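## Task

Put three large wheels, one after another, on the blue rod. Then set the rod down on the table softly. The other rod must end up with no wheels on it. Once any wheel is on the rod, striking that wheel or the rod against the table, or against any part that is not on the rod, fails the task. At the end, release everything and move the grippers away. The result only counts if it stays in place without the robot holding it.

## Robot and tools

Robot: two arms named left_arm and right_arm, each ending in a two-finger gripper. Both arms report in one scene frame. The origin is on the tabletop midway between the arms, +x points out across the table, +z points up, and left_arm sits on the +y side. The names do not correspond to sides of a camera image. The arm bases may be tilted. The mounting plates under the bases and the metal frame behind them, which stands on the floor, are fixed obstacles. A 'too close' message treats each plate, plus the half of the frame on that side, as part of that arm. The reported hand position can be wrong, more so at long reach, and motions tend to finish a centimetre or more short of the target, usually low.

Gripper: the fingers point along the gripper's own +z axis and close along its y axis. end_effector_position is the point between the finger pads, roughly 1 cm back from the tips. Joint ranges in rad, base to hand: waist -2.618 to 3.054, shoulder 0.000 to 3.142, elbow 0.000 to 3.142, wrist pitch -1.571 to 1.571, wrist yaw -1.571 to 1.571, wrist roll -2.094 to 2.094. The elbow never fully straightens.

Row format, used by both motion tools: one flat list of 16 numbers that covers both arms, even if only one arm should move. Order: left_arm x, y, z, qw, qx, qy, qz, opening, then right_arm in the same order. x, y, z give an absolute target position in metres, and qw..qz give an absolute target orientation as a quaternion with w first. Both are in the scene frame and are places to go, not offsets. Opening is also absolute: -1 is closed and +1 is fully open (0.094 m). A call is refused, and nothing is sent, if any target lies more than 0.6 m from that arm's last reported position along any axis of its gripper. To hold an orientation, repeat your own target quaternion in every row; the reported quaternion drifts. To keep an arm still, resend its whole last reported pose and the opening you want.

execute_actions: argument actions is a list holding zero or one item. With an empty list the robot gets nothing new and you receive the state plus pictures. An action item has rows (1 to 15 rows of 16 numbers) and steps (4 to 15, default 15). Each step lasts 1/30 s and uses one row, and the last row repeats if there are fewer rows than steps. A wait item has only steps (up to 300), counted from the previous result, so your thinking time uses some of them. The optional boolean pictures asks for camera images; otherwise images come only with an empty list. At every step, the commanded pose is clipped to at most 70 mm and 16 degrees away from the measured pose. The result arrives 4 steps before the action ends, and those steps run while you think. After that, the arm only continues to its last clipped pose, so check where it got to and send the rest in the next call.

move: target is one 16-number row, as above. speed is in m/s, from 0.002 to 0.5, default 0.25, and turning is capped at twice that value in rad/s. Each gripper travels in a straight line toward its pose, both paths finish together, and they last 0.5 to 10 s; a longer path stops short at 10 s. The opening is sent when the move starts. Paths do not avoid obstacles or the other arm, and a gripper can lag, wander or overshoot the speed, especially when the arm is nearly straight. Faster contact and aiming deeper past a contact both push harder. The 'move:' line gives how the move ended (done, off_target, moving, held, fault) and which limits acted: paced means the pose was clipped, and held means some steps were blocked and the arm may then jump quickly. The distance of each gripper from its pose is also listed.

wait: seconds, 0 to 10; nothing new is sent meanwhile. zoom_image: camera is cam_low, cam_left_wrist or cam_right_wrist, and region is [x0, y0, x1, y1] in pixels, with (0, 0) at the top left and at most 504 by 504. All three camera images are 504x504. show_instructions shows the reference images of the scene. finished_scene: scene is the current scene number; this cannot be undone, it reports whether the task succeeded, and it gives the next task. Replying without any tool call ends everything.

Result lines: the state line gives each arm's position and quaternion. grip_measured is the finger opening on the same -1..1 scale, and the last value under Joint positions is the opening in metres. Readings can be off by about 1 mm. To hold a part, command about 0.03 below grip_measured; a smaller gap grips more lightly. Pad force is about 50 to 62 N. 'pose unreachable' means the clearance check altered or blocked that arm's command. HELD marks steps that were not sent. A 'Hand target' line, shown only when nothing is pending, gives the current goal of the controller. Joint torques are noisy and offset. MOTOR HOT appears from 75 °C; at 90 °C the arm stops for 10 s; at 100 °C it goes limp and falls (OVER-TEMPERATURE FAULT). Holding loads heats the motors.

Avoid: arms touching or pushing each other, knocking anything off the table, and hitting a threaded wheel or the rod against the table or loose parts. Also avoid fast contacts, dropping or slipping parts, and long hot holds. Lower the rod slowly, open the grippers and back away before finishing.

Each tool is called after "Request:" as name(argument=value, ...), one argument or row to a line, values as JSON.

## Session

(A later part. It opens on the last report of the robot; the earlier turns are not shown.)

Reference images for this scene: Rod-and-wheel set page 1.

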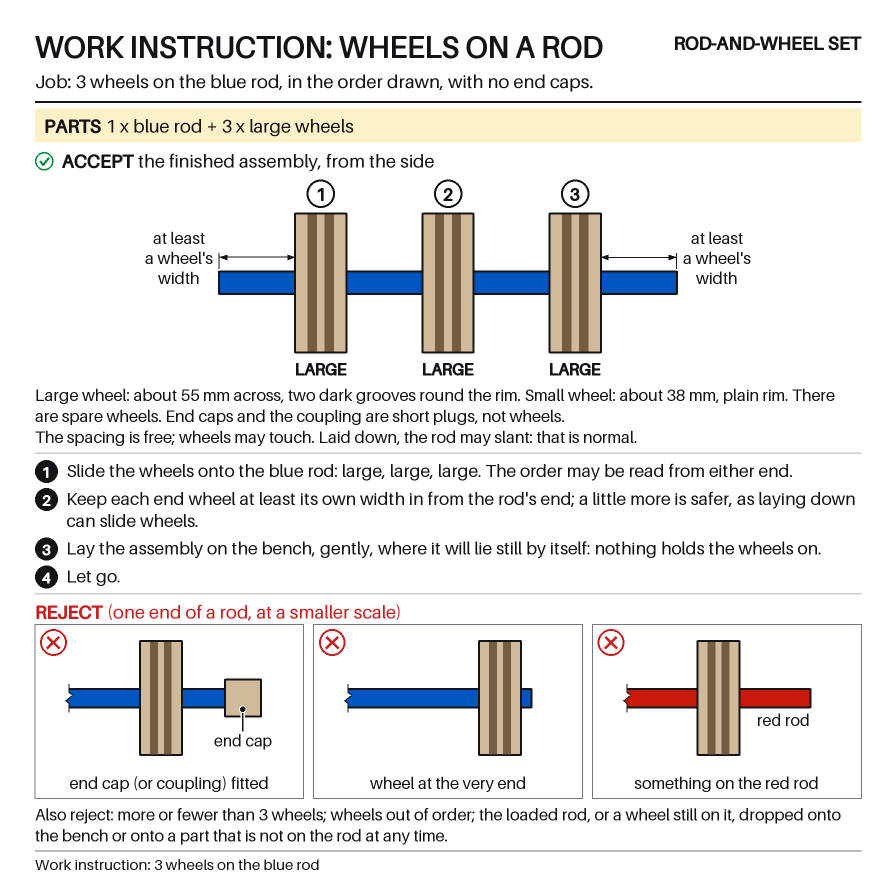

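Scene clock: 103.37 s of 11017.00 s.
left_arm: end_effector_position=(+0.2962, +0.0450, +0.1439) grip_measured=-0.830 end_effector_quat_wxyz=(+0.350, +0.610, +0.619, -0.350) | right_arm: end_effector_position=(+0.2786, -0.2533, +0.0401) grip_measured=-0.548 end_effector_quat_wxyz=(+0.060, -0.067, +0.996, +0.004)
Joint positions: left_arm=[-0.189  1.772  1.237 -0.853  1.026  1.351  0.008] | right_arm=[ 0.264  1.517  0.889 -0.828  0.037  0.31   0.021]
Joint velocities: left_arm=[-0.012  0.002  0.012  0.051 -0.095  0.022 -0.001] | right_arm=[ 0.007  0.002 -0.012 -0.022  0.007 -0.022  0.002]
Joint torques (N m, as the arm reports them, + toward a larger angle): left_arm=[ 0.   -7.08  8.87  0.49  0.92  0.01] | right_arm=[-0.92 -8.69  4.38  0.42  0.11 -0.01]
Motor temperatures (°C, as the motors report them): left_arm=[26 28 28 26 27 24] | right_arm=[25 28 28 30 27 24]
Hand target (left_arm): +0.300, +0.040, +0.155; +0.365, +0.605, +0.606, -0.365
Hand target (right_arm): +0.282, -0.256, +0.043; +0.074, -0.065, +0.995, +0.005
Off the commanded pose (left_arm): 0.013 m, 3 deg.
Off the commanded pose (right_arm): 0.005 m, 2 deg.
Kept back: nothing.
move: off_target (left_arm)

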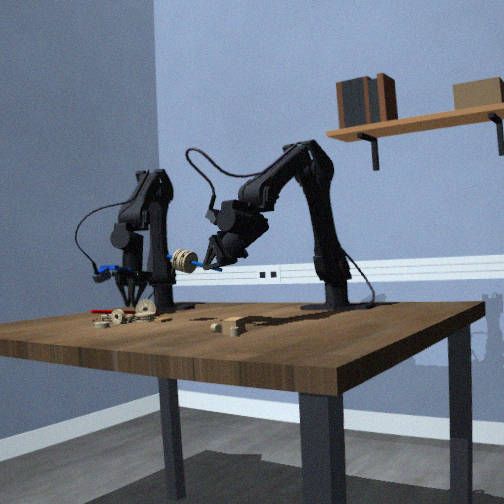

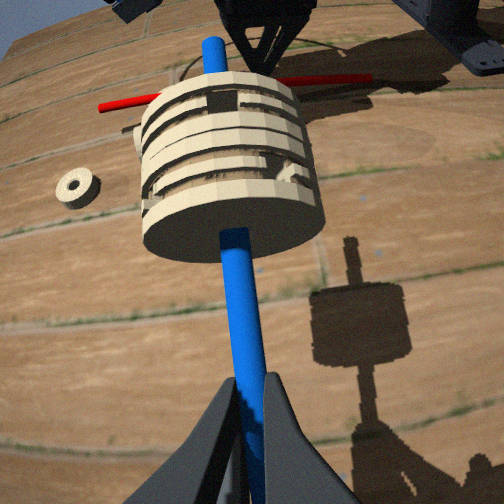

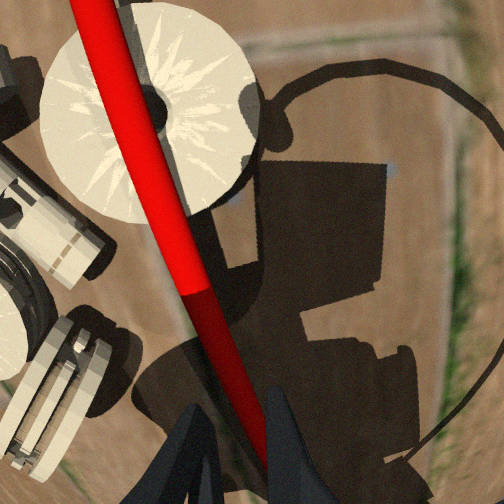

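Request:
move(
  target=[0.30,0.04,0.155,0.3652,0.6055,0.6055,-0.3652,-0.885,0.286,-0.2490,0.018,0.0739,-0.0652,0.9951,0.0048,-0.55],
  speed=0.08,
)

Scene clock: 104.57 s of 11017.00 s.
left_arm: end_effector_position=(+0.2962, +0.0450, +0.1439) grip_measured=-0.830 end_effector_quat_wxyz=(+0.350, +0.610, +0.619, -0.350) | right_arm: end_effector_position=(+0.2872, -0.2491, +0.0235) grip_measured=-0.548 end_effector_quat_wxyz=(+0.075, -0.064, +0.995, +0.010)
Joint positions: left_arm=[-0.189  1.772  1.237 -0.853  1.026  1.351  0.008] | right_arm=[ 0.264  1.554  0.848 -0.718  0.037  0.315  0.021]
Joint velocities: left_arm=[-0.002 -0.002  0.007  0.037  0.037 -0.022 -0.001] | right_arm=[-0.017  0.012  0.017 -0.037  0.081 -0.022 -0.   ]
Joint torques (N m, as the arm reports them, + toward a larger angle): left_arm=[ 0.01 -7.08  8.88  0.49  0.95  0.01] | right_arm=[ 0.66 -5.81  4.4   0.49  0.11  0.09]
Motor temperatures (°C, as the motors report them): left_arm=[26 28 28 26 27 24] | right_arm=[25 28 28 30 27 24]
Hand target (left_arm): +0.300, +0.040, +0.155; +0.365, +0.605, +0.606, -0.365
Hand target (right_arm): +0.286, -0.249, +0.018; +0.074, -0.065, +0.995, +0.005
Off the commanded pose (left_arm): 0.013 m, 3 deg.
Off the commanded pose (right_arm): 0.006 m, 1 deg.
Kept back: nothing.
move: off_target (left_arm)

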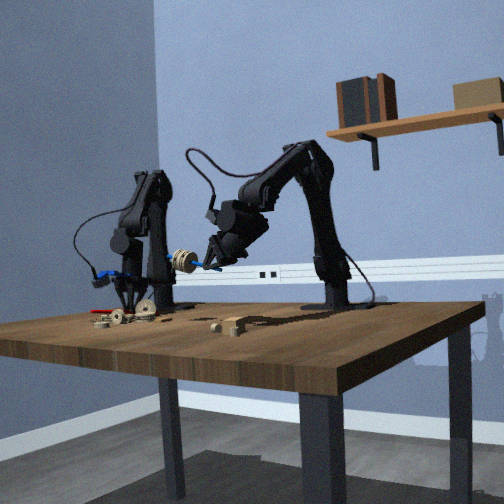

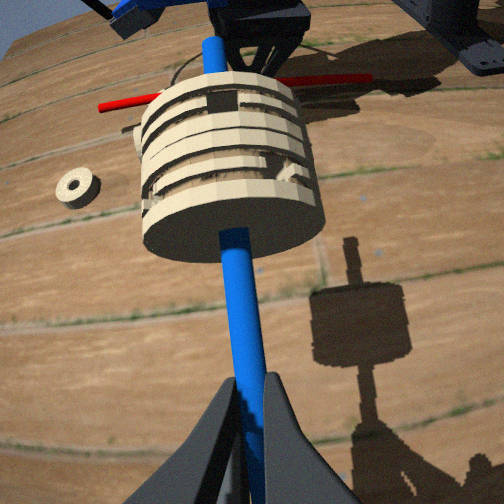

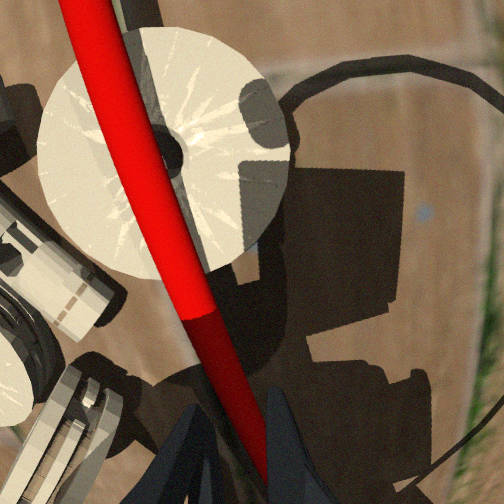

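Request:
execute_actions(
  actions=[
    {"rows":[[0.30,0.04,0.155,0.3652,0.6055,0.6055,-0.3652,-0.885,0.286,-0.2490,0.0172,0.0739,-0.0652,0.9951,0.0048,-0.55],[0.30,0.04,0.155,0.3652,0.6055,0.6055,-0.3652,-0.885,0.286,-0.2490,0.0164,0.0739,-0.0652,0.9951,0.0048,-0.57],[0.30,0.04,0.155,0.3652,0.6055,0.6055,-0.3652,-0.885,0.286,-0.2490,0.0156,0.0739,-0.0652,0.9951,0.0048,-0.59],[0.30,0.04,0.155,0.3652,0.6055,0.6055,-0.3652,-0.885,0.286,-0.2490,0.0148,0.0739,-0.0652,0.9951,0.0048,-0.61],[0.30,0.04,0.155,0.3652,0.6055,0.6055,-0.3652,-0.885,0.286,-0.2490,0.0142,0.0739,-0.0652,0.9951,0.0048,-0.63]],"steps":12},
  ],
)

Scene clock: 105.07 s of 11017.00 s.
left_arm: end_effector_position=(+0.2962, +0.0450, +0.1439) grip_measured=-0.830 end_effector_quat_wxyz=(+0.350, +0.610, +0.619, -0.350) | right_arm: end_effector_position=(+0.2900, -0.2478, +0.0240) grip_measured=-0.628 end_effector_quat_wxyz=(+0.081, -0.064, +0.995, +0.012)
Joint positions: left_arm=[-0.189  1.772  1.237 -0.853  1.026  1.351  0.008] | right_arm=[ 0.264  1.554  0.848 -0.705  0.037  0.315  0.017]
Joint velocities: left_arm=[-0.012 -0.007  0.002 -0.007  0.051 -0.022  0.   ] | right_arm=[-0.022 -0.002  0.002  0.125  0.022  0.051 -0.   ]
Joint torques (N m, as the arm reports them, + toward a larger angle): left_arm=[ 0.01 -7.08  8.87  0.48  0.9   0.01] | right_arm=[ 0.64 -5.2   3.94  0.51  0.13  0.08]
Motor temperatures (°C, as the motors report them): left_arm=[26 28 28 26 27 24] | right_arm=[25 28 28 30 27 24]
Steps of this call (steps 1 to 7: nothing new was sent; steps 8 to 15: the first 8 steps of this action). Readings (end_effector_position):
8: left_arm (+0.2962, +0.0450, +0.1439) | right_arm (+0.2876, -0.2489, +0.0236)
9: left_arm (+0.2962, +0.0450, +0.1439) | right_arm (+0.2878, -0.2489, +0.0236)
11: left_arm (+0.2962, +0.0450, +0.1439) | right_arm (+0.2884, -0.2485, +0.0237)
15: the state above

Request:
execute_actions(
  actions=[
    {"rows":[[0.30,0.04,0.155,0.3652,0.6055,0.6055,-0.3652,-0.885,0.2859,-0.2490,0.0136,0.0729,-0.0652,0.9952,0.0045,-0.63],[0.30,0.04,0.155,0.3652,0.6055,0.6055,-0.3652,-0.885,0.2858,-0.2491,0.0130,0.0719,-0.0652,0.9953,0.0042,-0.63],[0.30,0.04,0.155,0.3652,0.6055,0.6055,-0.3652,-0.885,0.2856,-0.2492,0.0123,0.0709,-0.0652,0.9953,0.0039,-0.63]],"steps":12},
  ],
)

Scene clock: 105.50 s of 11017.00 s.
left_arm: end_effector_position=(+0.2962, +0.0450, +0.1439) grip_measured=-0.830 end_effector_quat_wxyz=(+0.350, +0.610, +0.619, -0.350) | right_arm: end_effector_position=(+0.2901, -0.2477, +0.0209) grip_measured=-0.628 end_effector_quat_wxyz=(+0.077, -0.064, +0.995, +0.011)
Joint positions: left_arm=[-0.189  1.772  1.237 -0.853  1.026  1.351  0.008] | right_arm=[ 0.264  1.567  0.848 -0.7    0.037  0.315  0.017]
Joint velocities: left_arm=[ 0.002  0.002 -0.022 -0.037 -0.007  0.022 -0.001] | right_arm=[-0.012  0.027  0.007  0.007  0.007 -0.007  0.   ]
Joint torques (N m, as the arm reports them, + toward a larger angle): left_arm=[ 0.01 -7.06  8.87  0.49  0.89  0.01] | right_arm=[ 0.62 -5.95  3.98  0.51  0.12  0.04]
Motor temperatures (°C, as the motors report them): left_arm=[26 28 28 26 27 24] | right_arm=[25 28 28 30 27 24]
Off your previous action's commanded pose (left_arm): 0.013 m, 3 deg at its last step (step 4 of this call).
Off your previous action's commanded pose (right_arm): 0.011 m, 1 deg at its last step (step 4 of this call).
Steps of this call (steps 1 to 4: the last 4 steps of your previous action; step 5: nothing new was sent; steps 6 to 13: the first 8 steps of this action). Readings (end_effector_position):
6: left_arm (+0.2962, +0.0450, +0.1439) | right_arm (+0.2908, -0.2474, +0.0242)
7: left_arm (+0.2962, +0.0450, +0.1439) | right_arm (+0.2909, -0.2474, +0.0242)
9: left_arm (+0.2962, +0.0450, +0.1439) | right_arm (+0.2908, -0.2474, +0.0233)
13: the state above

Now close on the red rod.

Request:
execute_actions(
  actions=[
    {"rows":[[0.30,0.04,0.155,0.3652,0.6055,0.6055,-0.3652,-0.885,0.2870,-0.2487,0.0150,0.0730,-0.0652,0.9952,0.0060,-0.67],[0.30,0.04,0.155,0.3652,0.6055,0.6055,-0.3652,-0.885,0.2870,-0.2487,0.0150,0.0730,-0.0652,0.9952,0.0060,-0.71],[0.30,0.04,0.155,0.3652,0.6055,0.6055,-0.3652,-0.885,0.2870,-0.2487,0.0150,0.0730,-0.0652,0.9952,0.0060,-0.75],[0.30,0.04,0.155,0.3652,0.6055,0.6055,-0.3652,-0.885,0.2870,-0.2487,0.0150,0.0730,-0.0652,0.9952,0.0060,-0.78],[0.30,0.04,0.155,0.3652,0.6055,0.6055,-0.3652,-0.885,0.2870,-0.2487,0.0150,0.0730,-0.0652,0.9952,0.0060,-0.81],[0.30,0.04,0.155,0.3652,0.6055,0.6055,-0.3652,-0.885,0.2870,-0.2487,0.0150,0.0730,-0.0652,0.9952,0.0060,-0.83],[0.30,0.04,0.155,0.3652,0.6055,0.6055,-0.3652,-0.885,0.2870,-0.2487,0.0150,0.0730,-0.0652,0.9952,0.0060,-0.85],[0.30,0.04,0.155,0.3652,0.6055,0.6055,-0.3652,-0.885,0.2870,-0.2487,0.0150,0.0730,-0.0652,0.9952,0.0060,-0.87],[0.30,0.04,0.155,0.3652,0.6055,0.6055,-0.3652,-0.885,0.2870,-0.2487,0.0150,0.0730,-0.0652,0.9952,0.0060,-0.885]],"steps":15},
  ],
  pictures=true,
)

Scene clock: 106.17 s of 11017.00 s.
left_arm: end_effector_position=(+0.2962, +0.0450, +0.1439) grip_measured=-0.830 end_effector_quat_wxyz=(+0.350, +0.610, +0.619, -0.350) | right_arm: end_effector_position=(+0.2901, -0.2477, +0.0208) grip_measured=-0.844 end_effector_quat_wxyz=(+0.077, -0.064, +0.995, +0.011)
Joint positions: left_arm=[-0.189  1.772  1.237 -0.853  1.026  1.351  0.008] | right_arm=[ 0.264  1.568  0.848 -0.699  0.037  0.315  0.007]
Joint velocities: left_arm=[0.007 0.002 0.002 0.007 0.037 0.022 0.001] | right_arm=[ 0.007  0.002 -0.002  0.022  0.11   0.022  0.   ]
Joint torques (N m, as the arm reports them, + toward a larger angle): left_arm=[ 0.01 -7.07  8.86  0.49  0.89  0.01] | right_arm=[ 0.39 -6.14  4.42  0.42  0.09  0.05]
Motor temperatures (°C, as the motors report them): left_arm=[26 28 28 26 27 24] | right_arm=[25 28 28 30 27 24]
Off your previous action's commanded pose (left_arm): 0.013 m, 3 deg at its last step (step 4 of this call).
Off your previous action's commanded pose (right_arm): 0.010 m, 1 deg at its last step (step 4 of this call).
Steps of this call (steps 1 to 4: the last 4 steps of your previous action; steps 5 to 9: nothing new was sent; steps 10 to 20: the first 11 steps of this action). Readings (end_effector_position):
10: left_arm (+0.2962, +0.0450, +0.1439) | right_arm (+0.2901, -0.2477, +0.0208)
11: left_arm (+0.2962, +0.0450, +0.1439) | right_arm (+0.2901, -0.2477, +0.0208)
13: left_arm (+0.2962, +0.0450, +0.1439) | right_arm (+0.2901, -0.2477, +0.0208)
17: left_arm (+0.2962, +0.0450, +0.1439) | right_arm (+0.2901, -0.2477, +0.0208)
20: the state above

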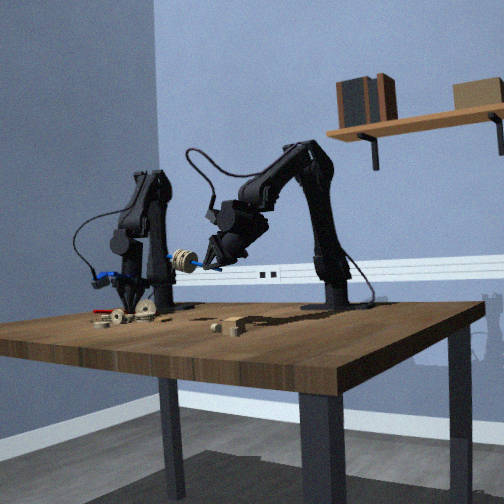

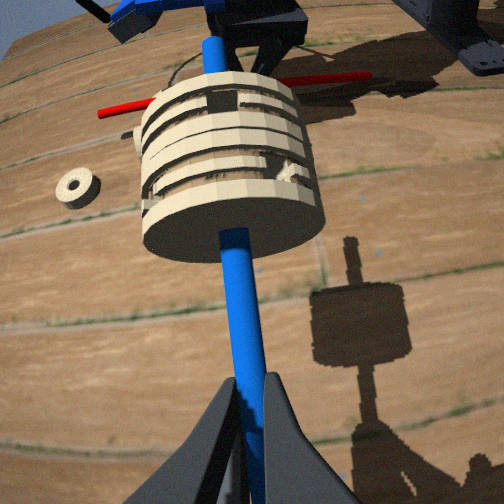

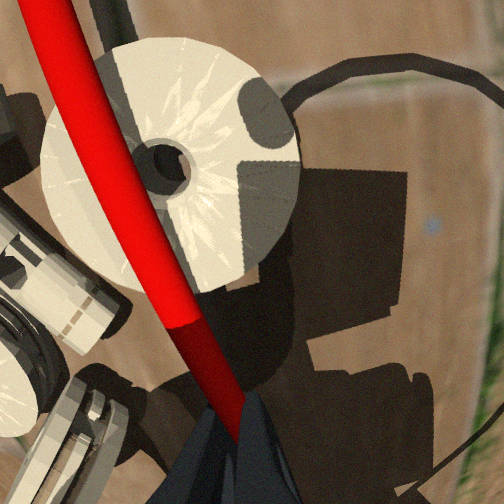

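Request:
execute_actions(
  actions=[
    {"rows":[[0.30,0.04,0.155,0.3652,0.6055,0.6055,-0.3652,-0.885,0.2885,-0.2483,0.0200,0.0760,-0.0652,0.9950,0.0080,-0.885],[0.30,0.04,0.155,0.3652,0.6055,0.6055,-0.3652,-0.885,0.2900,-0.2479,0.0245,0.0790,-0.0652,0.9947,0.0090,-0.885],[0.30,0.04,0.155,0.3652,0.6055,0.6055,-0.3652,-0.885,0.2915,-0.2475,0.0285,0.0820,-0.0652,0.9945,0.0100,-0.885],[0.30,0.04,0.155,0.3652,0.6055,0.6055,-0.3652,-0.885,0.2925,-0.2472,0.0320,0.0840,-0.0652,0.9943,0.0105,-0.885],[0.30,0.04,0.155,0.3652,0.6055,0.6055,-0.3652,-0.885,0.2930,-0.2470,0.0350,0.0850,-0.0652,0.9942,0.0105,-0.885],[0.30,0.04,0.155,0.3652,0.6055,0.6055,-0.3652,-0.885,0.2930,-0.2470,0.0380,0.0850,-0.0652,0.9942,0.0105,-0.885],[0.30,0.04,0.155,0.3652,0.6055,0.6055,-0.3652,-0.885,0.2930,-0.2470,0.0410,0.0850,-0.0652,0.9942,0.0105,-0.885],[0.30,0.04,0.155,0.3652,0.6055,0.6055,-0.3652,-0.885,0.2930,-0.2475,0.0440,0.0850,-0.0652,0.9942,0.0105,-0.885],[0.30,0.04,0.155,0.3652,0.6055,0.6055,-0.3652,-0.885,0.2932,-0.2485,0.0465,0.0850,-0.0640,0.9943,0.0100,-0.885],[0.30,0.04,0.155,0.3652,0.6055,0.6055,-0.3652,-0.885,0.2935,-0.2505,0.0485,0.0845,-0.0620,0.9945,0.0095,-0.885],[0.30,0.04,0.155,0.3652,0.6055,0.6055,-0.3652,-0.885,0.2940,-0.2535,0.0500,0.0835,-0.0585,0.9948,0.0090,-0.885],[0.30,0.04,0.155,0.3652,0.6055,0.6055,-0.3652,-0.885,0.2945,-0.2575,0.0510,0.0820,-0.0540,0.9951,0.0083,-0.885],[0.30,0.04,0.155,0.3652,0.6055,0.6055,-0.3652,-0.885,0.2950,-0.2620,0.0515,0.0800,-0.0490,0.9956,0.0076,-0.885],[0.30,0.04,0.155,0.3652,0.6055,0.6055,-0.3652,-0.885,0.2955,-0.2670,0.0520,0.0775,-0.0430,0.9960,0.0069,-0.885],[0.30,0.04,0.155,0.3652,0.6055,0.6055,-0.3652,-0.885,0.2960,-0.2720,0.0520,0.0750,-0.0375,0.9965,0.0062,-0.885]],"steps":15},
  ],
)

Request:
execute_actions(
  actions=[
    {"rows":[[0.30,0.04,0.155,0.3652,0.6055,0.6055,-0.3652,-0.885,0.2965,-0.2770,0.0520,0.0720,-0.0320,0.9969,0.0056,-0.885],[0.30,0.04,0.155,0.3652,0.6055,0.6055,-0.3652,-0.885,0.2970,-0.2820,0.0520,0.0690,-0.0262,0.9973,0.0050,-0.885],[0.30,0.04,0.155,0.3652,0.6055,0.6055,-0.3652,-0.885,0.2975,-0.2870,0.0520,0.0660,-0.0205,0.9976,0.0044,-0.885],[0.30,0.04,0.155,0.3652,0.6055,0.6055,-0.3652,-0.885,0.2980,-0.2920,0.0515,0.0630,-0.0148,0.9979,0.0038,-0.885],[0.30,0.04,0.155,0.3652,0.6055,0.6055,-0.3652,-0.885,0.2985,-0.2970,0.0510,0.0595,-0.0090,0.9982,0.0032,-0.885],[0.30,0.04,0.155,0.3652,0.6055,0.6055,-0.3652,-0.885,0.2990,-0.3020,0.0500,0.0560,-0.0033,0.9984,0.0026,-0.885],[0.30,0.04,0.155,0.3652,0.6055,0.6055,-0.3652,-0.885,0.2995,-0.3070,0.0485,0.0520,0.0024,0.9986,0.0020,-0.885],[0.30,0.04,0.155,0.3652,0.6055,0.6055,-0.3652,-0.885,0.3000,-0.3120,0.0465,0.0480,0.0081,0.9988,0.0014,-0.885],[0.30,0.04,0.155,0.3652,0.6055,0.6055,-0.3652,-0.885,0.3000,-0.3165,0.0440,0.0440,0.0133,0.9989,0.0009,-0.885],[0.30,0.04,0.155,0.3652,0.6055,0.6055,-0.3652,-0.885,0.3000,-0.3205,0.0412,0.0400,0.0178,0.9990,0.0004,-0.885],[0.30,0.04,0.155,0.3652,0.6055,0.6055,-0.3652,-0.885,0.3000,-0.3240,0.0384,0.0360,0.0215,0.9991,0.0000,-0.885],[0.30,0.04,0.155,0.3652,0.6055,0.6055,-0.3652,-0.885,0.3000,-0.3265,0.0356,0.0320,0.0243,0.9992,-0.0003,-0.885],[0.30,0.04,0.155,0.3652,0.6055,0.6055,-0.3652,-0.885,0.3000,-0.3280,0.0328,0.0280,0.0262,0.9993,-0.0005,-0.885],[0.30,0.04,0.155,0.3652,0.6055,0.6055,-0.3652,-0.885,0.3000,-0.3285,0.0300,0.0240,0.0262,0.9994,-0.0006,-0.885],[0.30,0.04,0.155,0.3652,0.6055,0.6055,-0.3652,-0.885,0.3000,-0.3285,0.0275,0.0200,0.0262,0.9995,-0.0005,-0.885]],"steps":15},
  ],
)

Request:
execute_actions(
  actions=[
    {"rows":[[0.30,0.04,0.155,0.3652,0.6055,0.6055,-0.3652,-0.885,0.3000,-0.3285,0.0252,0.0170,0.0262,0.9995,-0.0004,-0.885],[0.30,0.04,0.155,0.3652,0.6055,0.6055,-0.3652,-0.885,0.3000,-0.3285,0.0231,0.0150,0.0262,0.9995,-0.0004,-0.885],[0.30,0.04,0.155,0.3652,0.6055,0.6055,-0.3652,-0.885,0.3000,-0.3285,0.0212,0.0135,0.0262,0.9996,-0.0004,-0.885],[0.30,0.04,0.155,0.3652,0.6055,0.6055,-0.3652,-0.885,0.3000,-0.3285,0.0195,0.0125,0.0262,0.9996,-0.0003,-0.885],[0.30,0.04,0.155,0.3652,0.6055,0.6055,-0.3652,-0.885,0.3000,-0.3285,0.0180,0.0120,0.0262,0.9996,-0.0003,-0.885],[0.30,0.04,0.155,0.3652,0.6055,0.6055,-0.3652,-0.885,0.3000,-0.3285,0.0167,0.0120,0.0262,0.9996,-0.0003,-0.885],[0.30,0.04,0.155,0.3652,0.6055,0.6055,-0.3652,-0.885,0.3000,-0.3285,0.0156,0.0120,0.0262,0.9996,-0.0003,-0.885],[0.30,0.04,0.155,0.3652,0.6055,0.6055,-0.3652,-0.885,0.3000,-0.3285,0.0147,0.0120,0.0262,0.9996,-0.0003,-0.885],[0.30,0.04,0.155,0.3652,0.6055,0.6055,-0.3652,-0.885,0.3000,-0.3285,0.0140,0.0120,0.0262,0.9996,-0.0003,-0.885]],"steps":15},
  ],
  pictures=true,
)

Scene clock: 108.20 s of 11017.00 s.
left_arm: end_effector_position=(+0.2962, +0.0450, +0.1439) grip_measured=-0.830 end_effector_quat_wxyz=(+0.350, +0.610, +0.619, -0.350) | right_arm: end_effector_position=(+0.2889, -0.2487, +0.0323) grip_measured=-0.844 end_effector_quat_wxyz=(+0.074, -0.064, +0.995, +0.009)
Joint positions: left_arm=[-0.189  1.772  1.237 -0.853  1.026  1.351  0.008] | right_arm=[ 0.263  1.547  0.879 -0.759  0.037  0.314  0.007]
Joint velocities: left_arm=[-0.007 -0.002 -0.012  0.051  0.037 -0.051 -0.   ] | right_arm=[-0.056 -0.164  0.188 -0.183  0.066 -0.022 -0.001]
Joint torques (N m, as the arm reports them, + toward a larger angle): left_arm=[ 0.   -7.07  8.86  0.48  0.9   0.01] | right_arm=[-1.28 -8.96  7.25  0.15  0.03 -0.01]
Motor temperatures (°C, as the motors report them): left_arm=[26 28 28 26 27 24] | right_arm=[25 28 28 30 27 24]
Off your previous action's commanded pose (left_arm): 0.013 m, 3 deg at its last step (step 4 of this call).
Off your previous action's commanded pose (right_arm): 0.007 m, 1 deg at its last step (step 4 of this call).
Steps of this call (steps 1 to 4: the last 4 steps of your previous action; steps 5 to 50: nothing new was sent; steps 51 to 61: the first 11 steps of this action). Readings (end_effector_position):
51: left_arm (+0.2962, +0.0450, +0.1439) | right_arm (+0.2901, -0.2477, +0.0208)
52: left_arm (+0.2962, +0.0450, +0.1439) | right_arm (+0.2901, -0.2477, +0.0208)
54: left_arm (+0.2962, +0.0450, +0.1439) | right_arm (+0.2895, -0.2480, +0.0206)
58: left_arm (+0.2962, +0.0450, +0.1439) | right_arm (+0.2871, -0.2492, +0.0239)
61: the state above

Scene clock: 108.70 s of 11017.00 s.
left_arm: end_effector_position=(+0.2962, +0.0450, +0.1439) grip_measured=-0.830 end_effector_quat_wxyz=(+0.350, +0.610, +0.619, -0.350) | right_arm: end_effector_position=(+0.2972, -0.3170, +0.0394) grip_measured=-0.844 end_effector_quat_wxyz=(+0.049, +0.025, +0.998, -0.000)
Joint positions: left_arm=[-0.189  1.772  1.237 -0.853  1.026  1.351  0.008] | right_arm=[ 0.004  1.531  0.902 -0.845  0.021  0.235  0.007]
Joint velocities: left_arm=[-0.012 -0.002  0.002 -0.051 -0.066  0.022 -0.001] | right_arm=[-0.501  0.105 -0.007  0.051 -0.066 -0.154  0.   ]
Joint torques (N m, as the arm reports them, + toward a larger angle): left_arm=[ 0.01 -7.07  8.87  0.49  0.89  0.01] | right_arm=[-0.29 -4.59  7.46  0.07 -0.06  0.07]
Motor temperatures (°C, as the motors report them): left_arm=[26 28 28 26 27 24] | right_arm=[25 28 28 30 27 24]
Off your previous action's commanded pose (left_arm): 0.013 m, 3 deg at its last step (step 4 of this call).
Off your previous action's commanded pose (right_arm): 0.018 m, 1 deg at its last step (step 4 of this call).
Steps of this call (steps 1 to 4: the last 4 steps of your previous action; steps 5 to 15: the first 11 steps of this action). Readings (end_effector_position):
5: left_arm (+0.2962, +0.0450, +0.1439) | right_arm (+0.2957, -0.2633, +0.0416)
6: left_arm (+0.2962, +0.0450, +0.1439) | right_arm (+0.2963, -0.2689, +0.0417)
8: left_arm (+0.2962, +0.0450, +0.1439) | right_arm (+0.2966, -0.2806, +0.0413)
12: left_arm (+0.2962, +0.0450, +0.1439) | right_arm (+0.2964, -0.3024, +0.0405)
15: the state above

Scene clock: 109.20 s of 11017.00 s.
left_arm: end_effector_position=(+0.2962, +0.0450, +0.1439) grip_measured=-0.830 end_effector_quat_wxyz=(+0.350, +0.610, +0.619, -0.350) | right_arm: end_effector_position=(+0.2919, -0.3286, +0.0155) grip_measured=-0.844 end_effector_quat_wxyz=(+0.003, +0.027, +1.000, -0.004)
Joint positions: left_arm=[-0.189  1.772  1.237 -0.853  1.026  1.351  0.008] | right_arm=[-0.045  1.63   0.902 -0.837  0.009  0.192  0.007]
Joint velocities: left_arm=[ 0.002 -0.007  0.012 -0.154  0.081  0.051 -0.   ] | right_arm=[-0.007  0.007 -0.007  0.081 -0.11   0.022 -0.001]
Joint torques (N m, as the arm reports them, + toward a larger angle): left_arm=[ 0.   -7.07  8.86  0.49  0.9   0.01] | right_arm=[-0.66 -6.21  5.82  0.25 -0.06 -0.04]
Motor temperatures (°C, as the motors report them): left_arm=[26 28 28 26 27 24] | right_arm=[25 28 28 30 27 24]
Off your previous action's commanded pose (left_arm): 0.013 m, 3 deg at its last step (step 4 of this call).
Off your previous action's commanded pose (right_arm): 0.005 m, 2 deg at its last step (step 4 of this call).
Steps of this call (steps 1 to 4: the last 4 steps of your previous action; steps 5 to 15: the first 11 steps of this action). Readings (end_effector_position):
5: left_arm (+0.2962, +0.0450, +0.1439) | right_arm (+0.2949, -0.3294, +0.0275)
6: left_arm (+0.2962, +0.0450, +0.1439) | right_arm (+0.2938, -0.3296, +0.0245)
8: left_arm (+0.2962, +0.0450, +0.1439) | right_arm (+0.2918, -0.3293, +0.0199)
12: left_arm (+0.2962, +0.0450, +0.1439) | right_arm (+0.2907, -0.3289, +0.0159)
15: the state above

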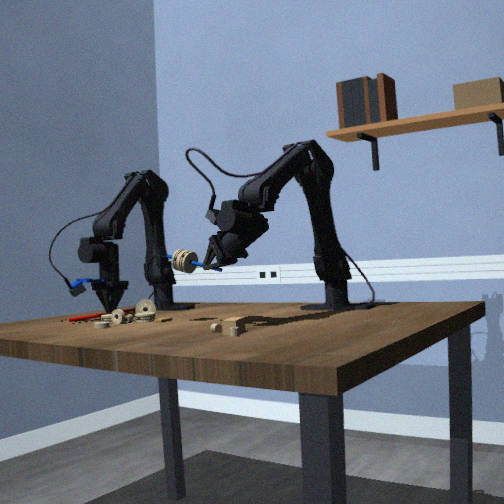

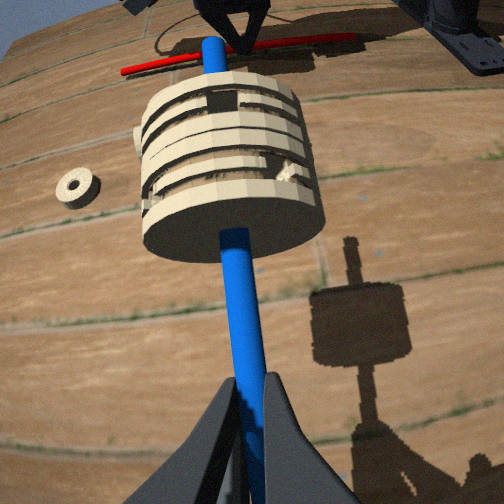

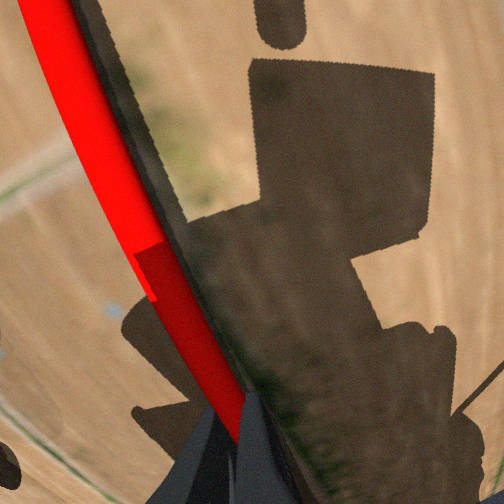

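Request:
zoom_image(
  camera="cam_low",
  region=[55, 280, 175, 340],
)

Request:
zoom_image(
  camera="cam_left_wrist",
  region=[100, 0, 380, 100],
)

Region (55, 280, 175, 340) of cam_low's 504x504 image, scaled by 4.200, with more detail than that image has.

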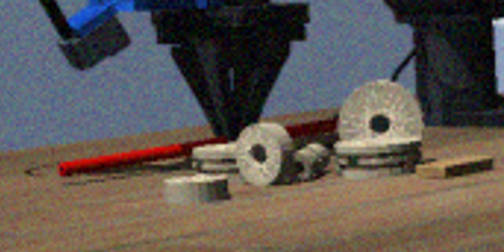

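Region (100, 0, 380, 100) of cam_left_wrist's 504x504 image, scaled by 1.800, with more detail than that image has; it fills the top 180 rows of this view, and the rest is white.

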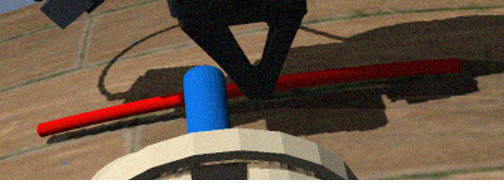

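Request:
execute_actions(
  actions=[
    {"rows":[[0.30,0.04,0.155,0.3652,0.6055,0.6055,-0.3652,-0.885,0.3020,-0.3282,0.0140,0.0162,0.0262,0.9995,0.0002,-0.885],[0.30,0.04,0.155,0.3652,0.6055,0.6055,-0.3652,-0.885,0.3040,-0.3280,0.0140,0.0204,0.0262,0.9994,0.0008,-0.885],[0.30,0.04,0.155,0.3652,0.6055,0.6055,-0.3652,-0.885,0.3060,-0.3277,0.0140,0.0246,0.0262,0.9993,0.0014,-0.885],[0.30,0.04,0.155,0.3652,0.6055,0.6055,-0.3652,-0.885,0.3080,-0.3274,0.0140,0.0288,0.0262,0.9992,0.0020,-0.885],[0.30,0.04,0.155,0.3652,0.6055,0.6055,-0.3652,-0.885,0.3100,-0.3272,0.0138,0.0330,0.0262,0.9991,0.0026,-0.885],[0.30,0.04,0.155,0.3652,0.6055,0.6055,-0.3652,-0.885,0.3110,-0.3270,0.0132,0.0350,0.0262,0.9990,0.0030,-0.885],[0.30,0.04,0.155,0.3652,0.6055,0.6055,-0.3652,-0.885,0.3110,-0.3270,0.0125,0.0350,0.0262,0.9990,0.0030,-0.885],[0.30,0.04,0.155,0.3652,0.6055,0.6055,-0.3652,-0.885,0.3110,-0.3270,0.0118,0.0350,0.0262,0.9990,0.0030,-0.885],[0.30,0.04,0.155,0.3652,0.6055,0.6055,-0.3652,-0.885,0.3110,-0.3270,0.0111,0.0350,0.0262,0.9990,0.0030,-0.885],[0.30,0.04,0.155,0.3652,0.6055,0.6055,-0.3652,-0.885,0.3110,-0.3270,0.0104,0.0350,0.0262,0.9990,0.0030,-0.885],[0.30,0.04,0.155,0.3652,0.6055,0.6055,-0.3652,-0.885,0.3110,-0.3270,0.0097,0.0350,0.0262,0.9990,0.0030,-0.885],[0.30,0.04,0.155,0.3652,0.6055,0.6055,-0.3652,-0.885,0.3110,-0.3270,0.0090,0.0350,0.0262,0.9990,0.0030,-0.885],[0.30,0.04,0.155,0.3652,0.6055,0.6055,-0.3652,-0.885,0.3110,-0.3270,0.0083,0.0350,0.0262,0.9990,0.0030,-0.885],[0.30,0.04,0.155,0.3652,0.6055,0.6055,-0.3652,-0.885,0.3110,-0.3270,0.0076,0.0350,0.0262,0.9990,0.0030,-0.885],[0.30,0.04,0.155,0.3652,0.6055,0.6055,-0.3652,-0.885,0.3110,-0.3270,0.0070,0.0350,0.0262,0.9990,0.0030,-0.885]],"steps":15},
  ],
)

Request:
execute_actions(
  actions=[
    {"steps": 9},
  ],
  pictures=true,
)

Request:
zoom_image(
  camera="cam_left_wrist",
  region=[100, 0, 380, 100],
)

Scene clock: 110.30 s of 11017.00 s.
left_arm: end_effector_position=(+0.2962, +0.0450, +0.1439) grip_measured=-0.830 end_effector_quat_wxyz=(+0.350, +0.610, +0.619, -0.350) | right_arm: end_effector_position=(+0.3055, -0.3266, +0.0157) grip_measured=-0.844 end_effector_quat_wxyz=(+0.030, +0.026, +0.999, +0.001)
Joint positions: left_arm=[-0.189  1.772  1.237 -0.853  1.026  1.351  0.008] | right_arm=[-0.045  1.63   0.902 -0.782  0.008  0.19   0.007]
Joint velocities: left_arm=[-0.002 -0.012  0.002  0.022  0.051  0.051 -0.001] | right_arm=[-0.012  0.061 -0.007  0.183  0.007 -0.007  0.   ]
Joint torques (N m, as the arm reports them, + toward a larger angle): left_arm=[ 0.   -7.07  8.88  0.48  0.9   0.01] | right_arm=[-0.43 -5.61  5.04  0.35 -0.04 -0.03]
Motor temperatures (°C, as the motors report them): left_arm=[26 28 28 26 27 24] | right_arm=[25 28 28 30 27 24]
Off your previous action's commanded pose (left_arm): 0.013 m, 3 deg at its last step (step 4 of this call).
Off your previous action's commanded pose (right_arm): 0.007 m, 1 deg at its last step (step 4 of this call).
Steps of this call (steps 1 to 4: the last 4 steps of your previous action; steps 5 to 22: nothing new was sent; steps 23 to 33: the first 11 steps of this action). Readings (end_effector_position):
23: left_arm (+0.2962, +0.0450, +0.1439) | right_arm (+0.2937, -0.3282, +0.0155)
24: left_arm (+0.2962, +0.0450, +0.1439) | right_arm (+0.2942, -0.3282, +0.0155)
26: left_arm (+0.2962, +0.0450, +0.1439) | right_arm (+0.2961, -0.3279, +0.0155)
30: left_arm (+0.2962, +0.0450, +0.1439) | right_arm (+0.3020, -0.3271, +0.0157)
33: the state above

Scene clock: 110.60 s of 11017.00 s.
left_arm: end_effector_position=(+0.2962, +0.0450, +0.1439) grip_measured=-0.830 end_effector_quat_wxyz=(+0.350, +0.610, +0.619, -0.350) | right_arm: end_effector_position=(+0.3102, -0.3260, +0.0122) grip_measured=-0.844 end_effector_quat_wxyz=(+0.035, +0.026, +0.999, +0.002)
Joint positions: left_arm=[-0.189  1.772  1.237 -0.853  1.026  1.351  0.008] | right_arm=[-0.045  1.646  0.902 -0.756  0.008  0.19   0.007]
Joint velocities: left_arm=[-0.012 -0.012 -0.007 -0.081  0.037 -0.022  0.   ] | right_arm=[-0.007  0.007 -0.012  0.022  0.022 -0.007 -0.001]
Joint torques (N m, as the arm reports them, + toward a larger angle): left_arm=[-0.01 -7.08  8.87  0.49  0.89  0.01] | right_arm=[-0.46 -6.43  4.62  0.36 -0.01 -0.04]
Motor temperatures (°C, as the motors report them): left_arm=[26 28 28 26 27 24] | right_arm=[25 28 28 30 27 24]
Hand target (left_arm): +0.300, +0.040, +0.155; +0.365, +0.605, +0.606, -0.365
Hand target (right_arm): +0.311, -0.327, +0.007; +0.035, +0.026, +0.999, +0.003
Off the commanded pose (left_arm): 0.013 m, 3 deg.
Off the commanded pose (right_arm): 0.005 m, 0 deg.
Kept back: nothing.
Steps of this call (steps 1 to 4: the last 4 steps of your previous action; steps 5 to 9: nothing new was sent). Readings (end_effector_position):
1: left_arm (+0.2962, +0.0450, +0.1439) | right_arm (+0.3065, -0.3265, +0.0152)
2: left_arm (+0.2962, +0.0450, +0.1439) | right_arm (+0.3072, -0.3264, +0.0146)
4: left_arm (+0.2962, +0.0450, +0.1439) | right_arm (+0.3083, -0.3262, +0.0132)
8: left_arm (+0.2962, +0.0450, +0.1439) | right_arm (+0.3100, -0.3260, +0.0121)
9: the state above

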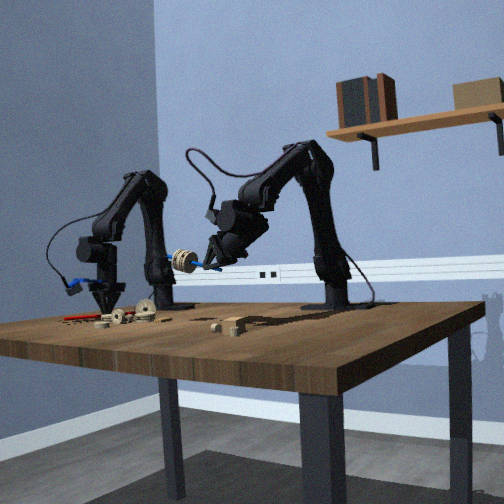

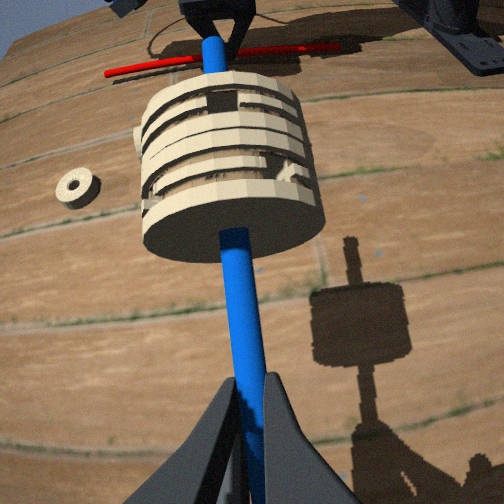

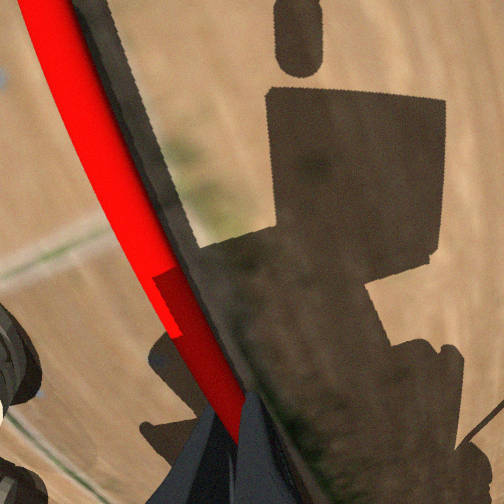

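Region (100, 0, 380, 100) of cam_left_wrist's 504x504 image, scaled by 1.800, with more detail than that image has; it fills the top 180 rows of this view, and the rest is white.

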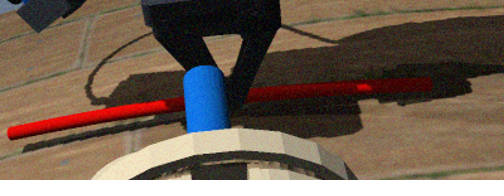

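Request:
execute_actions(
  actions=[
    {"rows":[[0.30,0.04,0.155,0.3652,0.6055,0.6055,-0.3652,-0.885,0.3108,-0.3270,0.0062,0.0337,0.0262,0.9991,0.0028,-0.885],[0.30,0.04,0.155,0.3652,0.6055,0.6055,-0.3652,-0.885,0.3106,-0.3271,0.0054,0.0324,0.0262,0.9991,0.0026,-0.885],[0.30,0.04,0.155,0.3652,0.6055,0.6055,-0.3652,-0.885,0.3104,-0.3271,0.0046,0.0311,0.0262,0.9992,0.0024,-0.885],[0.30,0.04,0.155,0.3652,0.6055,0.6055,-0.3652,-0.885,0.3102,-0.3271,0.0039,0.0298,0.0262,0.9992,0.0022,-0.885],[0.30,0.04,0.155,0.3652,0.6055,0.6055,-0.3652,-0.885,0.3100,-0.3272,0.0033,0.0288,0.0262,0.9992,0.0020,-0.885]],"steps":13},
  ],
)

Scene clock: 111.17 s of 11017.00 s.
left_arm: end_effector_position=(+0.2962, +0.0450, +0.1439) grip_measured=-0.830 end_effector_quat_wxyz=(+0.350, +0.610, +0.619, -0.350) | right_arm: end_effector_position=(+0.3100, -0.3260, +0.0085) grip_measured=-0.844 end_effector_quat_wxyz=(+0.031, +0.026, +0.999, +0.001)
Joint positions: left_arm=[-0.189  1.772  1.237 -0.853  1.026  1.351  0.008] | right_arm=[-0.045  1.66   0.902 -0.75   0.008  0.19   0.007]
Joint velocities: left_arm=[-0.017 -0.002  0.002  0.037  0.037 -0.022  0.   ] | right_arm=[-0.017  0.032  0.002 -0.022  0.022  0.051  0.   ]
Joint torques (N m, as the arm reports them, + toward a larger angle): left_arm=[ 0.01 -7.06  8.88  0.48  0.89  0.01] | right_arm=[-0.49 -6.86  4.42  0.35  0.02 -0.04]
Motor temperatures (°C, as the motors report them): left_arm=[26 28 28 26 27 24] | right_arm=[25 28 28 30 27 24]
Steps of this call (steps 1 to 8: nothing new was sent; steps 9 to 17: the first 9 steps of this action). Readings (end_effector_position):
9: left_arm (+0.2962, +0.0450, +0.1439) | right_arm (+0.3112, -0.3258, +0.0122)
10: left_arm (+0.2962, +0.0450, +0.1439) | right_arm (+0.3112, -0.3258, +0.0122)
12: left_arm (+0.2962, +0.0450, +0.1439) | right_arm (+0.3112, -0.3258, +0.0119)
16: left_arm (+0.2962, +0.0450, +0.1439) | right_arm (+0.3102, -0.3260, +0.0089)
17: the state above

Request:
execute_actions(
  actions=[
    {"rows":[[0.30,0.04,0.155,0.3652,0.6055,0.6055,-0.3652,-0.885,0.3102,-0.3268,0.0045,0.0295,0.0262,0.9992,0.0018,-0.865],[0.30,0.04,0.155,0.3652,0.6055,0.6055,-0.3652,-0.885,0.3104,-0.3265,0.0058,0.0302,0.0262,0.9992,0.0016,-0.85],[0.30,0.04,0.155,0.3652,0.6055,0.6055,-0.3652,-0.885,0.3106,-0.3262,0.0070,0.0310,0.0262,0.9992,0.0014,-0.835],[0.30,0.04,0.155,0.3652,0.6055,0.6055,-0.3652,-0.885,0.3106,-0.3262,0.0080,0.0310,0.0262,0.9992,0.0014,-0.82],[0.30,0.04,0.155,0.3652,0.6055,0.6055,-0.3652,-0.885,0.3106,-0.3262,0.0085,0.0310,0.0262,0.9992,0.0014,-0.80],[0.30,0.04,0.155,0.3652,0.6055,0.6055,-0.3652,-0.885,0.3106,-0.3262,0.0085,0.0310,0.0262,0.9992,0.0014,-0.77],[0.30,0.04,0.155,0.3652,0.6055,0.6055,-0.3652,-0.885,0.3106,-0.3262,0.0085,0.0310,0.0262,0.9992,0.0014,-0.73],[0.30,0.04,0.155,0.3652,0.6055,0.6055,-0.3652,-0.885,0.3110,-0.3262,0.0110,0.0330,0.0262,0.9991,0.0014,-0.68],[0.30,0.04,0.155,0.3652,0.6055,0.6055,-0.3652,-0.885,0.3115,-0.3262,0.0140,0.0350,0.0262,0.9990,0.0014,-0.63],[0.30,0.04,0.155,0.3652,0.6055,0.6055,-0.3652,-0.885,0.3120,-0.3262,0.0175,0.0370,0.0262,0.9990,0.0014,-0.58],[0.30,0.04,0.155,0.3652,0.6055,0.6055,-0.3652,-0.885,0.3125,-0.3262,0.0215,0.0380,0.0262,0.9989,0.0014,-0.55],[0.30,0.04,0.155,0.3652,0.6055,0.6055,-0.3652,-0.885,0.3130,-0.3262,0.0260,0.0380,0.0262,0.9989,0.0014,-0.55],[0.30,0.04,0.155,0.3652,0.6055,0.6055,-0.3652,-0.885,0.3135,-0.3262,0.0310,0.0380,0.0262,0.9989,0.0014,-0.55],[0.30,0.04,0.155,0.3652,0.6055,0.6055,-0.3652,-0.885,0.3140,-0.3262,0.0360,0.0380,0.0262,0.9989,0.0014,-0.55],[0.30,0.04,0.155,0.3652,0.6055,0.6055,-0.3652,-0.885,0.3145,-0.3262,0.0410,0.0380,0.0262,0.9989,0.0014,-0.55]],"steps":15},
  ],
)

Request:
execute_actions(
  actions=[
    {"rows":[[0.30,0.04,0.155,0.3652,0.6055,0.6055,-0.3652,-0.885,0.3150,-0.3262,0.0460,0.0380,0.0262,0.9989,0.0014,-0.55],[0.30,0.04,0.155,0.3652,0.6055,0.6055,-0.3652,-0.885,0.3155,-0.3260,0.0510,0.0370,0.0350,0.9987,0.0020,-0.55],[0.30,0.04,0.155,0.3652,0.6055,0.6055,-0.3652,-0.885,0.3165,-0.3250,0.0555,0.0360,0.0520,0.9980,0.0030,-0.52],[0.30,0.04,0.155,0.3652,0.6055,0.6055,-0.3652,-0.885,0.3180,-0.3230,0.0595,0.0345,0.0750,0.9966,0.0040,-0.48],[0.30,0.04,0.155,0.3652,0.6055,0.6055,-0.3652,-0.885,0.3200,-0.3200,0.0630,0.0330,0.1020,0.9942,0.0050,-0.43],[0.30,0.04,0.155,0.3652,0.6055,0.6055,-0.3652,-0.885,0.3222,-0.3165,0.0660,0.0315,0.1300,0.9910,0.0060,-0.38],[0.30,0.04,0.155,0.3652,0.6055,0.6055,-0.3652,-0.885,0.3245,-0.3128,0.0680,0.0300,0.1590,0.9868,0.0065,-0.33],[0.30,0.04,0.155,0.3652,0.6055,0.6055,-0.3652,-0.885,0.3268,-0.3090,0.0695,0.0285,0.1880,0.9817,0.0070,-0.28],[0.30,0.04,0.155,0.3652,0.6055,0.6055,-0.3652,-0.885,0.3291,-0.3052,0.0705,0.0270,0.2170,0.9758,0.0075,-0.23],[0.30,0.04,0.155,0.3652,0.6055,0.6055,-0.3652,-0.885,0.3314,-0.3014,0.0710,0.0255,0.2460,0.9689,0.0080,-0.18],[0.30,0.04,0.155,0.3652,0.6055,0.6055,-0.3652,-0.885,0.3337,-0.2976,0.0710,0.0240,0.2740,0.9614,0.0080,-0.13],[0.30,0.04,0.155,0.3652,0.6055,0.6055,-0.3652,-0.885,0.3360,-0.2938,0.0710,0.0225,0.3020,0.9530,0.0080,-0.08],[0.30,0.04,0.155,0.3652,0.6055,0.6055,-0.3652,-0.885,0.3383,-0.2900,0.0710,0.0210,0.3300,0.9437,0.0080,-0.03],[0.30,0.04,0.155,0.3652,0.6055,0.6055,-0.3652,-0.885,0.3406,-0.2862,0.0710,0.0195,0.3580,0.9335,0.0080,0.02],[0.30,0.04,0.155,0.3652,0.6055,0.6055,-0.3652,-0.885,0.3429,-0.2824,0.0710,0.0180,0.3850,0.9227,0.0080,0.07]],"steps":15},
  ],
)

Request:
execute_actions(
  actions=[
    {"rows":[[0.30,0.04,0.155,0.3652,0.6055,0.6055,-0.3652,-0.885,0.3452,-0.2786,0.0710,0.0165,0.4120,0.9110,0.0078,0.12],[0.30,0.04,0.155,0.3652,0.6055,0.6055,-0.3652,-0.885,0.3475,-0.2748,0.0710,0.0150,0.4390,0.8983,0.0076,0.17],[0.30,0.04,0.155,0.3652,0.6055,0.6055,-0.3652,-0.885,0.3498,-0.2710,0.0710,0.0135,0.4650,0.8852,0.0074,0.22],[0.30,0.04,0.155,0.3652,0.6055,0.6055,-0.3652,-0.885,0.3521,-0.2672,0.0705,0.0120,0.4910,0.8710,0.0072,0.27],[0.30,0.04,0.155,0.3652,0.6055,0.6055,-0.3652,-0.885,0.3544,-0.2634,0.0700,0.0108,0.5160,0.8565,0.0070,0.32],[0.30,0.04,0.155,0.3652,0.6055,0.6055,-0.3652,-0.885,0.3567,-0.2596,0.0690,0.0096,0.5410,0.8410,0.0068,0.37],[0.30,0.04,0.155,0.3652,0.6055,0.6055,-0.3652,-0.885,0.3589,-0.2560,0.0680,0.0085,0.5650,0.8250,0.0066,0.42],[0.30,0.04,0.155,0.3652,0.6055,0.6055,-0.3652,-0.885,0.3609,-0.2527,0.0665,0.0075,0.5870,0.8095,0.0064,0.46],[0.30,0.04,0.155,0.3652,0.6055,0.6055,-0.3652,-0.885,0.3627,-0.2497,0.0650,0.0066,0.6060,0.7954,0.0062,0.50],[0.30,0.04,0.155,0.3652,0.6055,0.6055,-0.3652,-0.885,0.3642,-0.2471,0.0630,0.0058,0.6210,0.7838,0.0060,0.50],[0.30,0.04,0.155,0.3652,0.6055,0.6055,-0.3652,-0.885,0.3654,-0.2450,0.0610,0.0052,0.6310,0.7757,0.0060,0.50],[0.30,0.04,0.155,0.3652,0.6055,0.6055,-0.3652,-0.885,0.3662,-0.2435,0.0590,0.0048,0.6361,0.7716,0.0060,0.50],[0.30,0.04,0.155,0.3652,0.6055,0.6055,-0.3652,-0.885,0.3667,-0.2425,0.0572,0.0045,0.6361,0.7716,0.0060,0.50],[0.30,0.04,0.155,0.3652,0.6055,0.6055,-0.3652,-0.885,0.3670,-0.2420,0.0558,0.0045,0.6361,0.7716,0.0060,0.50],[0.30,0.04,0.155,0.3652,0.6055,0.6055,-0.3652,-0.885,0.3670,-0.2420,0.0550,0.0045,0.6361,0.7716,0.0060,0.50]],"steps":15},
  ],
)

Request:
execute_actions(
  actions=[
    {"steps": 14},
  ],
  pictures=true,
)

Scene clock: 114.33 s of 11017.00 s.
left_arm: end_effector_position=(+0.2962, +0.0450, +0.1439) grip_measured=-0.830 end_effector_quat_wxyz=(+0.350, +0.610, +0.619, -0.350) | right_arm: end_effector_position=(+0.3091, -0.3261, +0.0083) grip_measured=-0.569 end_effector_quat_wxyz=(+0.029, +0.026, +0.999, +0.001)
Joint positions: left_arm=[-0.189  1.772  1.237 -0.853  1.026  1.351  0.008] | right_arm=[-0.045  1.661  0.902 -0.754  0.008  0.19   0.02 ]
Joint velocities: left_arm=[ 0.002 -0.002  0.007 -0.007 -0.051 -0.095 -0.   ] | right_arm=[-0.002 -0.027  0.012 -0.11  -0.007  0.022  0.033]
Joint torques (N m, as the arm reports them, + toward a larger angle): left_arm=[ 0.01 -7.08  8.87  0.49  0.9   0.01] | right_arm=[ -0.07 -10.76   6.93  -0.03   0.01   0.  ]
Motor temperatures (°C, as the motors report them): left_arm=[26 28 28 26 27 24] | right_arm=[25 28 28 30 27 24]
Off your previous action's commanded pose (left_arm): 0.013 m, 3 deg at its last step (step 4 of this call).
Off your previous action's commanded pose (right_arm): 0.005 m, 0 deg at its last step (step 4 of this call).
Steps of this call (steps 1 to 4: the last 4 steps of your previous action; steps 5 to 84: nothing new was sent; steps 85 to 95: the first 11 steps of this action). Readings (end_effector_position):
85: left_arm (+0.2962, +0.0450, +0.1439) | right_arm (+0.3099, -0.3260, +0.0083)
86: left_arm (+0.2962, +0.0450, +0.1439) | right_arm (+0.3099, -0.3260, +0.0083)
88: left_arm (+0.2962, +0.0450, +0.1439) | right_arm (+0.3099, -0.3260, +0.0083)
92: left_arm (+0.2962, +0.0450, +0.1439) | right_arm (+0.3099, -0.3260, +0.0083)
95: the state above

Scene clock: 114.83 s of 11017.00 s.
left_arm: end_effector_position=(+0.2962, +0.0450, +0.1439) grip_measured=-0.830 end_effector_quat_wxyz=(+0.350, +0.610, +0.619, -0.350) | right_arm: end_effector_position=(+0.3365, -0.3085, +0.0696) grip_measured=-0.156 end_effector_quat_wxyz=(+0.056, +0.156, +0.986, +0.017)
Joint positions: left_arm=[-0.189  1.772  1.237 -0.853  1.026  1.351  0.008] | right_arm=[-0.002  1.625  1.121 -0.95   0.006  0.494  0.04 ]
Joint velocities: left_arm=[-0.012  0.012  0.002 -0.066 -0.051 -0.007  0.   ] | right_arm=[ 0.344  0.159  0.496 -0.315  0.022  1.502  0.05 ]
Joint torques (N m, as the arm reports them, + toward a larger angle): left_arm=[-0.01 -7.08  8.87  0.48  0.9   0.02] | right_arm=[ 0.78 -5.49  6.83  0.14 -0.05  0.02]
Motor temperatures (°C, as the motors report them): left_arm=[26 28 28 26 27 24] | right_arm=[25 28 28 30 27 24]
Off your previous action's commanded pose (left_arm): 0.013 m, 3 deg at its last step (step 4 of this call).
Off your previous action's commanded pose (right_arm): 0.026 m, 2 deg at its last step (step 4 of this call).
Steps of this call (steps 1 to 4: the last 4 steps of your previous action; steps 5 to 15: the first 11 steps of this action). Readings (end_effector_position):
5: left_arm (+0.2962, +0.0450, +0.1439) | right_arm (+0.3083, -0.3262, +0.0206)
6: left_arm (+0.2962, +0.0450, +0.1439) | right_arm (+0.3106, -0.3259, +0.0260)
8: left_arm (+0.2962, +0.0450, +0.1439) | right_arm (+0.3164, -0.3251, +0.0374)
12: left_arm (+0.2962, +0.0450, +0.1439) | right_arm (+0.3294, -0.3197, +0.0579)
15: the state above

Scene clock: 115.33 s of 11017.00 s.
left_arm: end_effector_position=(+0.2962, +0.0450, +0.1439) grip_measured=-0.830 end_effector_quat_wxyz=(+0.350, +0.610, +0.619, -0.350) | right_arm: end_effector_position=(+0.3625, -0.2527, +0.0628) grip_measured=+0.497 end_effector_quat_wxyz=(+0.025, +0.458, +0.888, +0.028)
Joint positions: left_arm=[-0.189  1.772  1.237 -0.853  1.026  1.351  0.008] | right_arm=[ 0.139  1.813  1.315 -0.997 -0.003  1.274  0.07 ]
Joint velocities: left_arm=[-0.017 -0.007 -0.012  0.022 -0.037  0.066  0.001] | right_arm=[ 0.173  0.335  0.286  0.037 -0.051  1.458  0.003]
Joint torques (N m, as the arm reports them, + toward a larger angle): left_arm=[ 0.01 -7.08  8.86  0.49  0.89  0.01] | right_arm=[ 0.41 -8.82  7.17 -0.05  0.04  0.01]
Motor temperatures (°C, as the motors report them): left_arm=[26 28 28 26 27 24] | right_arm=[25 28 28 30 27 24]
Off your previous action's commanded pose (left_arm): 0.013 m, 3 deg at its last step (step 4 of this call).
Off your previous action's commanded pose (right_arm): 0.009 m, 18 deg at its last step (step 4 of this call); orientation clipped at that step.
Steps of this call (steps 1 to 4: the last 4 steps of your previous action; steps 5 to 15: the first 11 steps of this action). Readings (end_effector_position):
5: left_arm (+0.2962, +0.0450, +0.1439) | right_arm (+0.3447, -0.2878, +0.0712)
6: left_arm (+0.2962, +0.0450, +0.1439) | right_arm (+0.3456, -0.2842, +0.0700)
8: left_arm (+0.2962, +0.0450, +0.1439) | right_arm (+0.3480, -0.2771, +0.0681)
12: left_arm (+0.2962, +0.0450, +0.1439) | right_arm (+0.3567, -0.2627, +0.0660)
15: the state above

Scene clock: 115.80 s of 11017.00 s.
left_arm: end_effector_position=(+0.2962, +0.0450, +0.1439) grip_measured=-0.830 end_effector_quat_wxyz=(+0.350, +0.610, +0.619, -0.350) | right_arm: end_effector_position=(+0.3652, -0.2450, +0.0505) grip_measured=+0.498 end_effector_quat_wxyz=(+0.008, +0.612, +0.791, +0.018)
Joint positions: left_arm=[-0.189  1.772  1.237 -0.853  1.026  1.351  0.008] | right_arm=[ 0.156  1.878  1.35  -1.005 -0.007  1.656  0.07 ]
Joint velocities: left_arm=[-0.012 -0.017 -0.012 -0.037  0.007 -0.125 -0.001] | right_arm=[-0.002 -0.022 -0.007  0.037 -0.007  0.125 -0.001]
Joint torques (N m, as the arm reports them, + toward a larger angle): left_arm=[ 0.   -7.08  8.87  0.48  0.89  0.01] | right_arm=[  0.48 -10.13   7.45  -0.18   0.03   0.06]
Motor temperatures (°C, as the motors report them): left_arm=[26 28 28 26 27 24] | right_arm=[25 28 28 30 27 24]
Hand target (left_arm): +0.300, +0.040, +0.155; +0.365, +0.605, +0.606, -0.365
Hand target (right_arm): +0.366, -0.242, +0.054; +0.006, +0.620, +0.785, +0.014
Off the commanded pose (left_arm): 0.013 m, 3 deg.
Off the commanded pose (right_arm): 0.006 m, 4 deg; orientation clipped at the last step of the last action.
Kept back: nothing.
Steps of this call (steps 1 to 4: the last 4 steps of your previous action; steps 5 to 14: nothing new was sent). Readings (end_effector_position):
1: left_arm (+0.2962, +0.0450, +0.1439) | right_arm (+0.3638, -0.2502, +0.0613)
2: left_arm (+0.2962, +0.0450, +0.1439) | right_arm (+0.3645, -0.2481, +0.0593)
4: left_arm (+0.2962, +0.0450, +0.1439) | right_arm (+0.3660, -0.2453, +0.0554)
8: left_arm (+0.2962, +0.0450, +0.1439) | right_arm (+0.3662, -0.2447, +0.0506)
14: the state above

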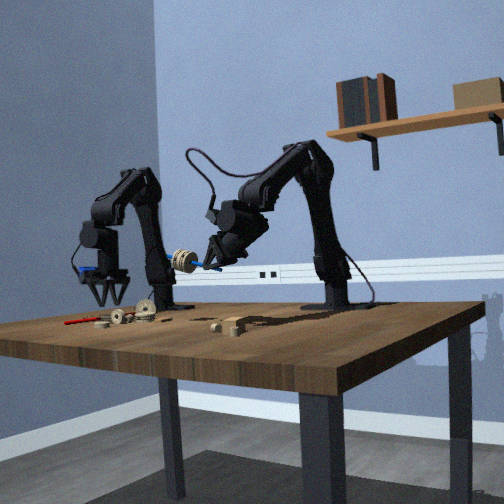

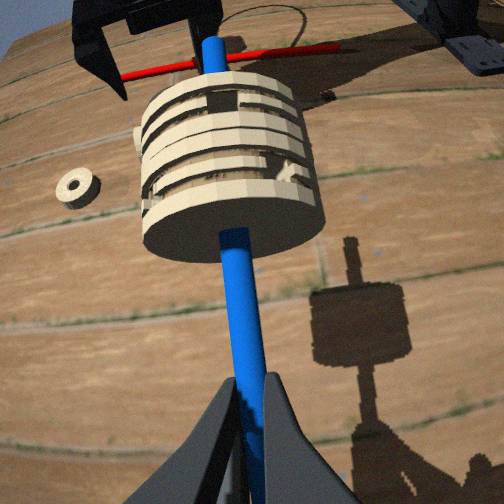

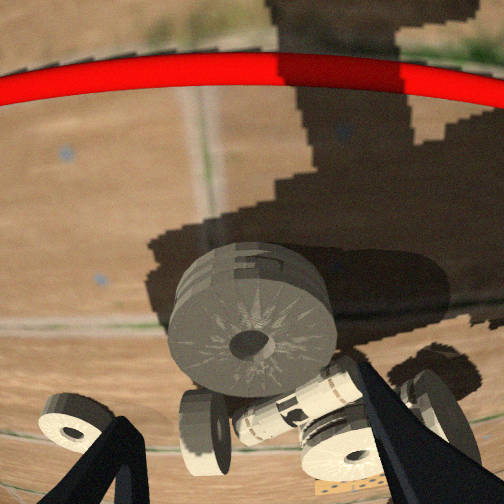

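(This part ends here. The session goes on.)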